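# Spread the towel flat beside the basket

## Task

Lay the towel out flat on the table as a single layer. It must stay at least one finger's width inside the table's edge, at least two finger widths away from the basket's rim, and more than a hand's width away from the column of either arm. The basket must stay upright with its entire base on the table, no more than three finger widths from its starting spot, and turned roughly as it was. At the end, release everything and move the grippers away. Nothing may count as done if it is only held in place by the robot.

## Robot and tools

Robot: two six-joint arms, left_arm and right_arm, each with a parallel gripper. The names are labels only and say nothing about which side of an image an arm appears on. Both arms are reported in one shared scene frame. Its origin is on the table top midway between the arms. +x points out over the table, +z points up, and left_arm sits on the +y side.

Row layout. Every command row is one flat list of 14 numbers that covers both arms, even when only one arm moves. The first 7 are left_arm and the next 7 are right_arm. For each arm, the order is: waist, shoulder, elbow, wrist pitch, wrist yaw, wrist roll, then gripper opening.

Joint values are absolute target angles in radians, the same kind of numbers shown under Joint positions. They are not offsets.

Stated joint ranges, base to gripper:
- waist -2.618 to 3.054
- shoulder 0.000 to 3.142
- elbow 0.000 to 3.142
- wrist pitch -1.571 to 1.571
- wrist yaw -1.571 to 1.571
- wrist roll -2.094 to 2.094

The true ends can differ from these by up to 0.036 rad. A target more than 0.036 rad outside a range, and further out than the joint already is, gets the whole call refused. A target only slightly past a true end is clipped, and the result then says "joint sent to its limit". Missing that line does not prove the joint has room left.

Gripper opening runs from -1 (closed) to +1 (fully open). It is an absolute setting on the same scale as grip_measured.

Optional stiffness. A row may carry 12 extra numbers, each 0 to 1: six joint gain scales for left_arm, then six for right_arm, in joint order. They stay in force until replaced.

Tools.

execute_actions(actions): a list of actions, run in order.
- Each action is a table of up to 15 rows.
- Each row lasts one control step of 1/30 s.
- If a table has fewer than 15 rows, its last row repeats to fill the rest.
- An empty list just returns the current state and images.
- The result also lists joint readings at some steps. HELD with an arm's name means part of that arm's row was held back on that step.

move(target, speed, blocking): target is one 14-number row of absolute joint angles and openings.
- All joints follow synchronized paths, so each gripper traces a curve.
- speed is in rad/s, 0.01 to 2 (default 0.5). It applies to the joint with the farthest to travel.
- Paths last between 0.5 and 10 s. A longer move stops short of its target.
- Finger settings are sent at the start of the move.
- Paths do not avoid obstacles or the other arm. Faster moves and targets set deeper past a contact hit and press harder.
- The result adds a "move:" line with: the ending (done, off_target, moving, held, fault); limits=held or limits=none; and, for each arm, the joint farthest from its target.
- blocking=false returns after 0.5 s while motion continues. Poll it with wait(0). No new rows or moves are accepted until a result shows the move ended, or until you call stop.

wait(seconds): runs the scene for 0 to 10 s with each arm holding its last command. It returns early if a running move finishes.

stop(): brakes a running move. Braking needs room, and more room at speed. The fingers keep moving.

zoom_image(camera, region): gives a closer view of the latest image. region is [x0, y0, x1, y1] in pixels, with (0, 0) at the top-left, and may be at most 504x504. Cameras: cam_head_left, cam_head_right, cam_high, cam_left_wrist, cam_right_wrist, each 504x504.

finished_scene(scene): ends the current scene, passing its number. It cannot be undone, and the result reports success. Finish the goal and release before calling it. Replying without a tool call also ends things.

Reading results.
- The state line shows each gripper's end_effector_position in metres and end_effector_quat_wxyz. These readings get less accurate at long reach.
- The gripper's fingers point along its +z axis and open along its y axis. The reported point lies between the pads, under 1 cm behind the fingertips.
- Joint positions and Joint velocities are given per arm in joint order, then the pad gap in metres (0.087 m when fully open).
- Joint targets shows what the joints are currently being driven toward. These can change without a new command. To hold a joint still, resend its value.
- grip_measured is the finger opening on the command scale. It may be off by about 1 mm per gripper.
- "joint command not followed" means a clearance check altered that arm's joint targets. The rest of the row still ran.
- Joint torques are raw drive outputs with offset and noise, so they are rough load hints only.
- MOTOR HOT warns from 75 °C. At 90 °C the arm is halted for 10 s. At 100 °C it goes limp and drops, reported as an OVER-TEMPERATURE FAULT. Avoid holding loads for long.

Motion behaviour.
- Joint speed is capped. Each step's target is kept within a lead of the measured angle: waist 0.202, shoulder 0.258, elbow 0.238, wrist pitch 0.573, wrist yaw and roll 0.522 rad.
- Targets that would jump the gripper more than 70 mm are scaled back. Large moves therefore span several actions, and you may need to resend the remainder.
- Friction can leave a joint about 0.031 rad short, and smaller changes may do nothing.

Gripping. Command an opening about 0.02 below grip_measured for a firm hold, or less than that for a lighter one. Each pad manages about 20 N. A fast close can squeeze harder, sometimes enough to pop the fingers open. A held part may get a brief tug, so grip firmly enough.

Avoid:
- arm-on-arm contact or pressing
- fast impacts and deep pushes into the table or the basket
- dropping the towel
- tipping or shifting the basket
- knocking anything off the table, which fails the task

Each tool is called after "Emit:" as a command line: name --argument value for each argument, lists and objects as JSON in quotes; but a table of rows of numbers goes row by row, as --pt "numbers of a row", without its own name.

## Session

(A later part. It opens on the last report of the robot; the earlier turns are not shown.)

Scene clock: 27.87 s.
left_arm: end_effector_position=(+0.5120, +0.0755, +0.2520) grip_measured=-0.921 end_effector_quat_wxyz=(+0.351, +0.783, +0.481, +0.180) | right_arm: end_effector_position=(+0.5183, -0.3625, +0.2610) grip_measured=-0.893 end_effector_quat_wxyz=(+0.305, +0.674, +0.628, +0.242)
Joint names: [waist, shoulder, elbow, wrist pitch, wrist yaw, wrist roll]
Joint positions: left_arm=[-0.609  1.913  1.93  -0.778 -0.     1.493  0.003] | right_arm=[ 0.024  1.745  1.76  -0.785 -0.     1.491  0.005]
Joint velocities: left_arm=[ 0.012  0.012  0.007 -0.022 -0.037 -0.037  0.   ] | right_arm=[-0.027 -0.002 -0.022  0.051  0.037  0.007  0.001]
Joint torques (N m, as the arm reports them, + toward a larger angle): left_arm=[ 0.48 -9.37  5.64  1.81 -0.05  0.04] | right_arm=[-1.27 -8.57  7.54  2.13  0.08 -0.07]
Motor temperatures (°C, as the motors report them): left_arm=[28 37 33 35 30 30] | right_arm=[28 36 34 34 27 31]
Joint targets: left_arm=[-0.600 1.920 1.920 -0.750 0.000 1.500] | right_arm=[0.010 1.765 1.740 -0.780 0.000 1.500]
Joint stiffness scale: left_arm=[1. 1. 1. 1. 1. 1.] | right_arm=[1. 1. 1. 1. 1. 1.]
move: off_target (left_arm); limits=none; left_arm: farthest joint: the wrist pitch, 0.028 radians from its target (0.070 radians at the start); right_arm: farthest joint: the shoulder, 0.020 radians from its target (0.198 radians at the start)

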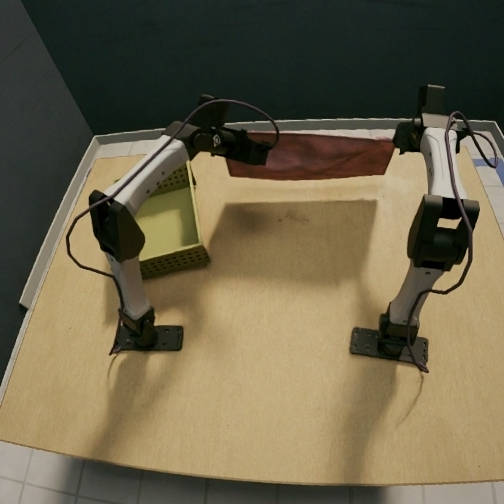

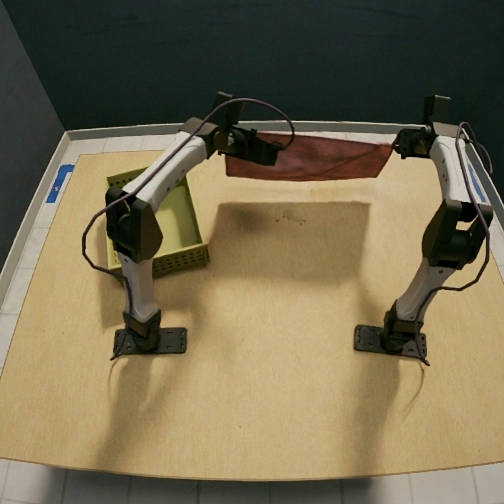

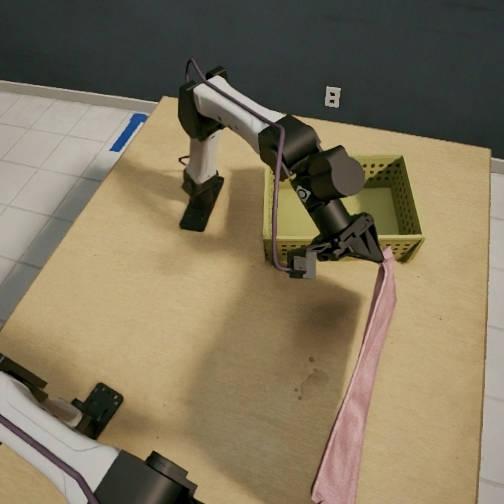

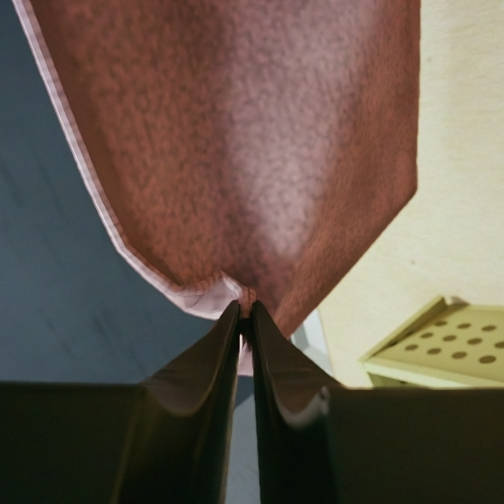

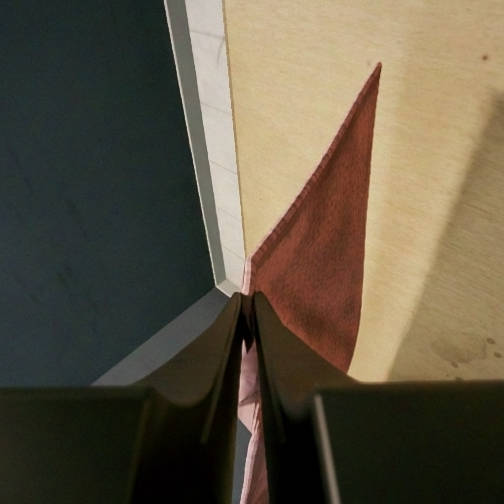

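Emit:
move --target '[-1.13,1.865,1.28,-0.98,0,1.5,-0.955, -0.345,1.51,0.86,-0.92,0,1.4,-0.935]' --speed 1.5

Scene clock: 29.90 s.
left_arm: end_effector_position=(+0.2362, +0.0419, +0.0259) grip_measured=-0.921 end_effector_quat_wxyz=(+0.002, +0.958, +0.286, +0.001) | right_arm: end_effector_position=(+0.2557, -0.4087, +0.0278) grip_measured=-0.893 end_effector_quat_wxyz=(+0.003, +0.818, +0.576, +0.002)
Joint names: [waist, shoulder, elbow, wrist pitch, wrist yaw, wrist roll]
Joint positions: left_arm=[-1.128  1.889  1.289 -0.967 -0.001  1.495  0.003] | right_arm=[-0.334  1.525  0.877 -0.916 -0.     1.406  0.005]
Joint velocities: left_arm=[-0.002 -0.012 -0.002 -0.037  0.007  0.007 -0.   ] | right_arm=[-0.007 -0.007  0.002  0.022  0.022  0.081  0.   ]
Joint torques (N m, as the arm reports them, + toward a larger angle): left_arm=[ -0.43 -10.36   4.7    0.32  -0.04   0.06] | right_arm=[-1.   -7.49  6.01  0.4   0.1  -0.16]
Motor temperatures (°C, as the motors report them): left_arm=[28 38 33 35 30 30] | right_arm=[28 36 35 34 27 31]
Joint targets: left_arm=[-1.130 1.865 1.280 -0.980 -0.000 1.500] | right_arm=[-0.345 1.510 0.860 -0.920 0.000 1.400]
Joint stiffness scale: left_arm=[1. 1. 1. 1. 1. 1.] | right_arm=[1. 1. 1. 1. 1. 1.]
move: off_target (left_arm); limits=none; left_arm: farthest joint: the shoulder, 0.024 radians from its target (0.048 radians at the start); right_arm: farthest joint: the elbow, 0.017 radians from its target (0.900 radians at the start)

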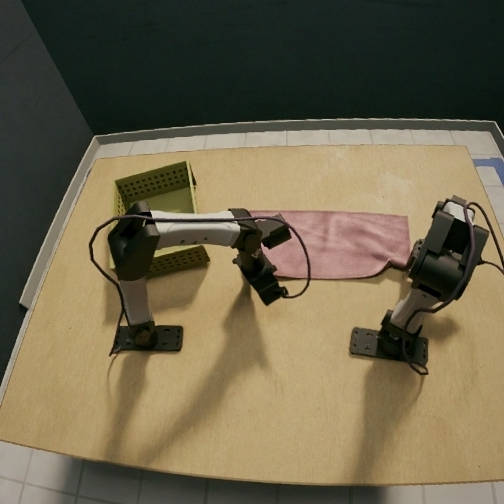

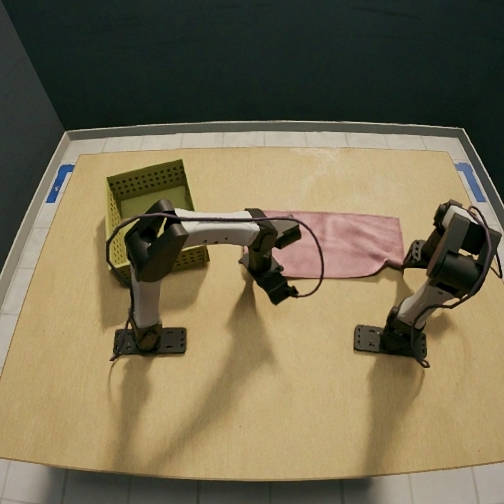

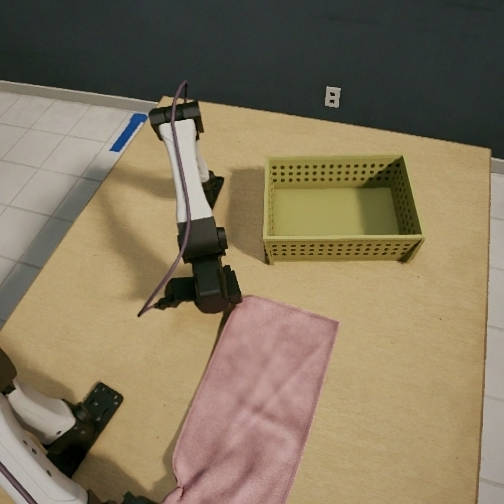

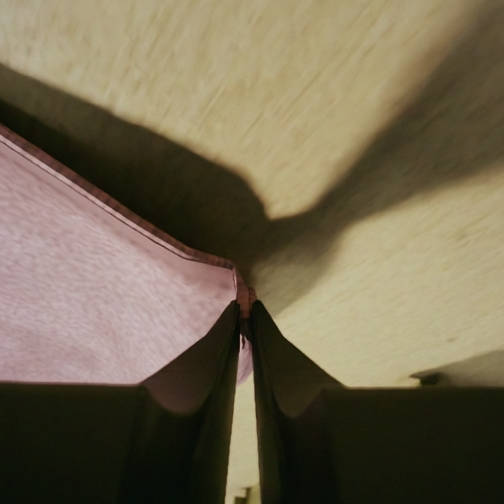

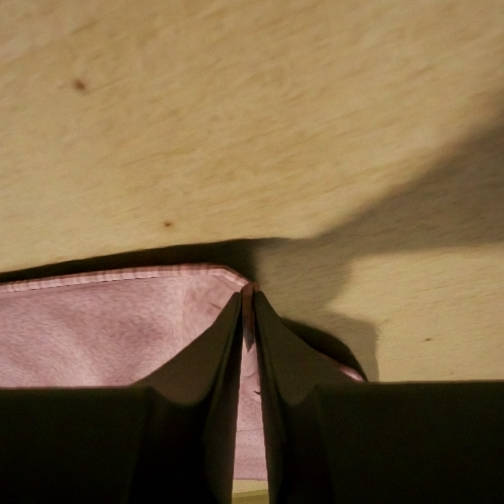

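Emit:
move --target '[-1.13,1.865,1.28,-0.98,0,1.5,0.8, -0.345,1.51,0.86,-0.92,0,1.4,0.8]'

Emit:
move --target '[-1.4,1.0,0.95,-1.1,0,1.0,0.8, -1.2,1.0,0.95,-1.1,0,1.0,0.8]' --speed 1

Emit:
zoom_image --camera "cam_head_left" --region '[200,170,460,330]'

Scene clock: 31.03 s.
left_arm: end_effector_position=(+0.2362, +0.0419, +0.0259) grip_measured=+0.800 end_effector_quat_wxyz=(+0.002, +0.958, +0.286, +0.001) | right_arm: end_effector_position=(+0.2557, -0.4087, +0.0278) grip_measured=+0.800 end_effector_quat_wxyz=(+0.003, +0.818, +0.576, +0.002)
Joint names: [waist, shoulder, elbow, wrist pitch, wrist yaw, wrist roll]
Joint positions: left_arm=[-1.128  1.889  1.289 -0.967 -0.001  1.495  0.079] | right_arm=[-0.334  1.525  0.877 -0.916 -0.     1.405  0.079]
Joint velocities: left_arm=[ 0.002 -0.007 -0.012  0.037 -0.022  0.007 -0.001] | right_arm=[-0.007 -0.022  0.007 -0.022 -0.007 -0.037 -0.001]
Joint torques (N m, as the arm reports them, + toward a larger angle): left_arm=[ -0.43 -10.42   4.66   0.28  -0.04   0.08] | right_arm=[-1.   -7.51  6.01  0.39  0.1  -0.15]
Motor temperatures (°C, as the motors report them): left_arm=[28 38 33 34 30 30] | right_arm=[28 36 35 34 27 31]
Joint targets: left_arm=[-1.130 1.865 1.280 -0.980 0.000 1.500] | right_arm=[-0.345 1.510 0.860 -0.920 -0.000 1.400]
Joint stiffness scale: left_arm=[1. 1. 1. 1. 1. 1.] | right_arm=[1. 1. 1. 1. 1. 1.]
move: off_target (left_arm); limits=none; left_arm: farthest joint: the shoulder, 0.024 radians from its target (0.024 radians at the start); right_arm: farthest joint: the elbow, 0.017 radians from its target (0.017 radians at the start)

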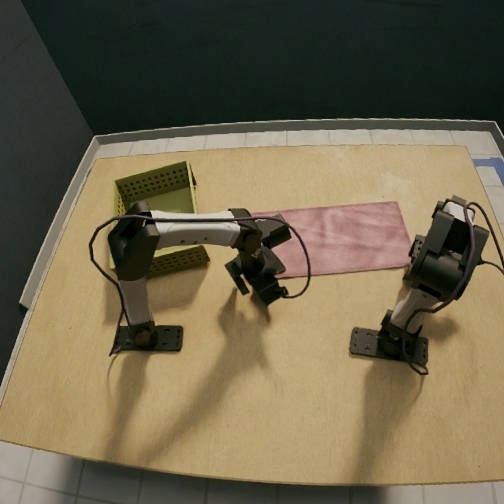

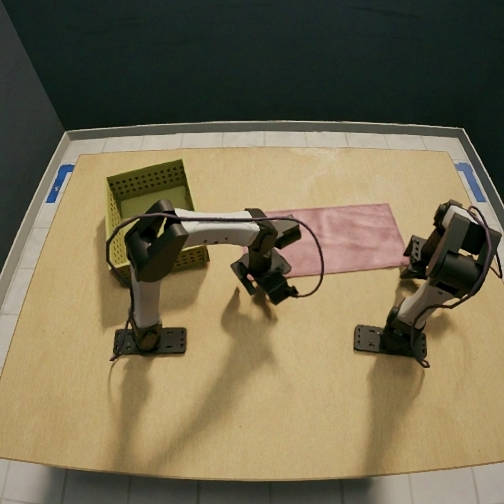

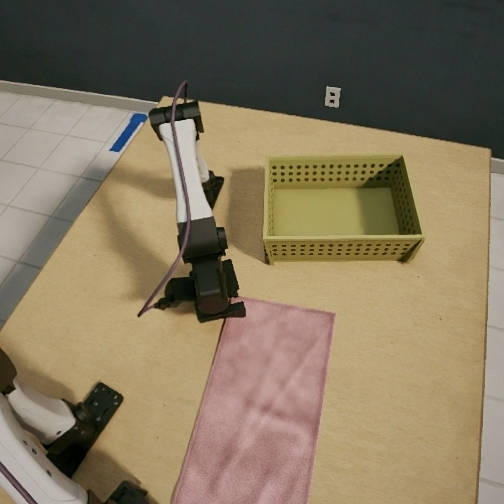

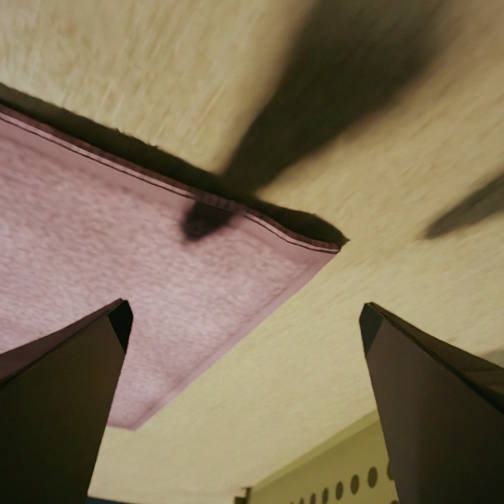

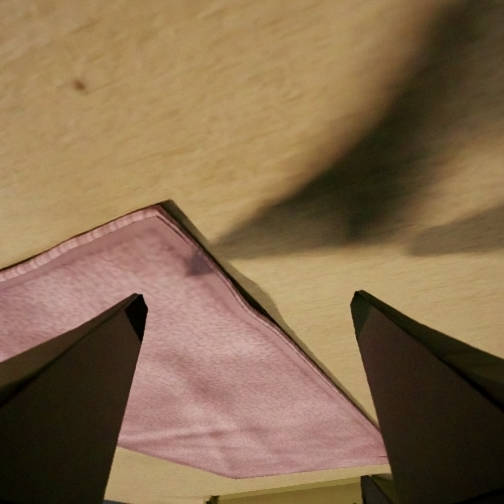

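Scene clock: 32.77 s.
left_arm: end_effector_position=(+0.1221, +0.1193, +0.1490) grip_measured=+0.800 end_effector_quat_wxyz=(+0.210, +0.899, +0.383, -0.033) | right_arm: end_effector_position=(+0.1081, -0.5279, +0.1426) grip_measured=+0.800 end_effector_quat_wxyz=(+0.203, +0.906, +0.368, -0.038)
Joint names: [waist, shoulder, elbow, wrist pitch, wrist yaw, wrist roll]
Joint positions: left_arm=[-1.39   1.014  0.963 -1.092 -0.001  1.008  0.079] | right_arm=[-1.189  1.012  0.941 -1.084  0.002  1.005  0.079]
Joint velocities: left_arm=[ 0.002 -0.007  0.017  0.022  0.022  0.11   0.002] | right_arm=[ 0.002 -0.002 -0.007  0.007 -0.007 -0.007 -0.001]
Joint torques (N m, as the arm reports them, + toward a larger angle): left_arm=[-1.15 -2.99  5.13  1.09 -0.05 -0.02] | right_arm=[-1.08 -3.17  9.65  1.23  0.06 -0.17]
Motor temperatures (°C, as the motors report them): left_arm=[28 38 33 34 30 30] | right_arm=[28 36 35 34 27 31]
Joint targets: left_arm=[-1.400 1.000 0.950 -1.100 0.000 1.000] | right_arm=[-1.200 1.000 0.950 -1.100 -0.000 1.000]
Joint stiffness scale: left_arm=[1. 1. 1. 1. 1. 1.] | right_arm=[1. 1. 1. 1. 1. 1.]
move: done; limits=none; left_arm: farthest joint: the shoulder, 0.014 radians from its target (0.889 radians at the start); right_arm: farthest joint: the wrist pitch, 0.016 radians from its target (0.184 radians at the start)

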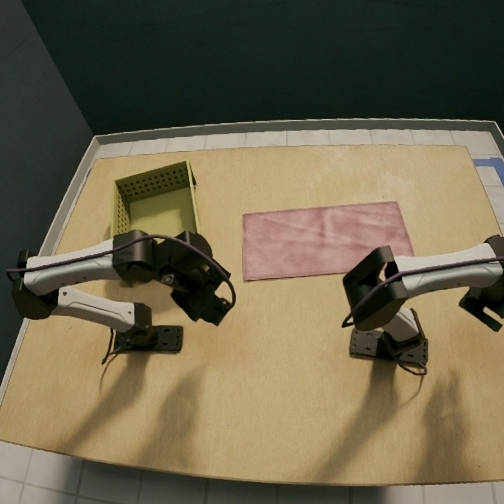

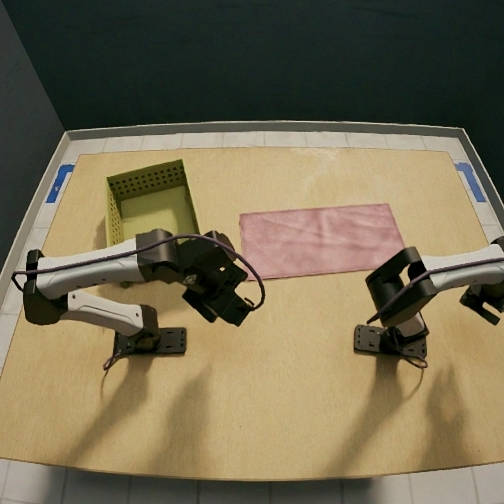

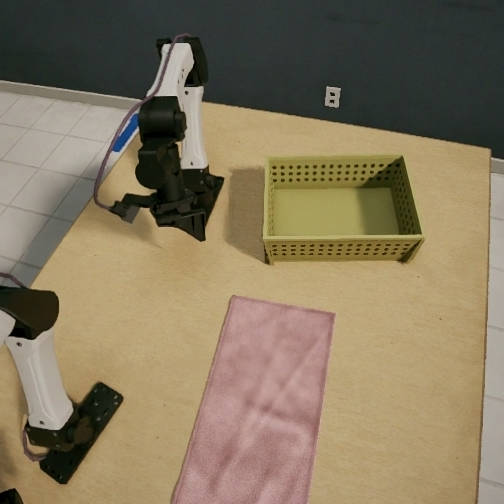

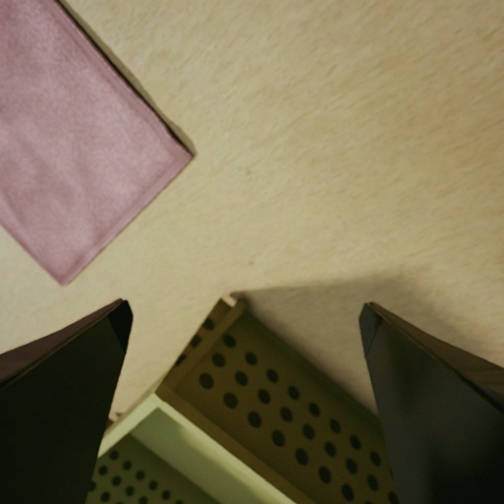

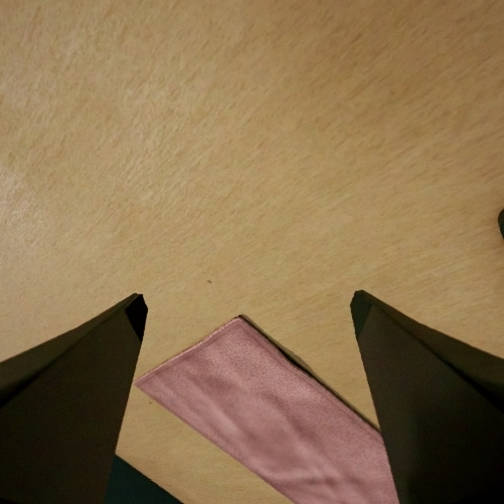

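Region (200, 170, 460, 330) of cam_head_left's 504x504 image, scaled by 1.938, with more detail than that image has; it fills the top 310 rows of this view, and the rest is white.

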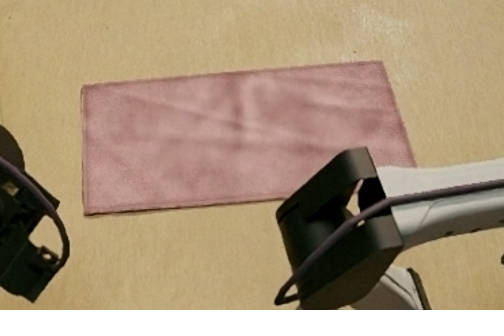

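Emit:
finished_scene --scene 2

The scene is finished: the task was done.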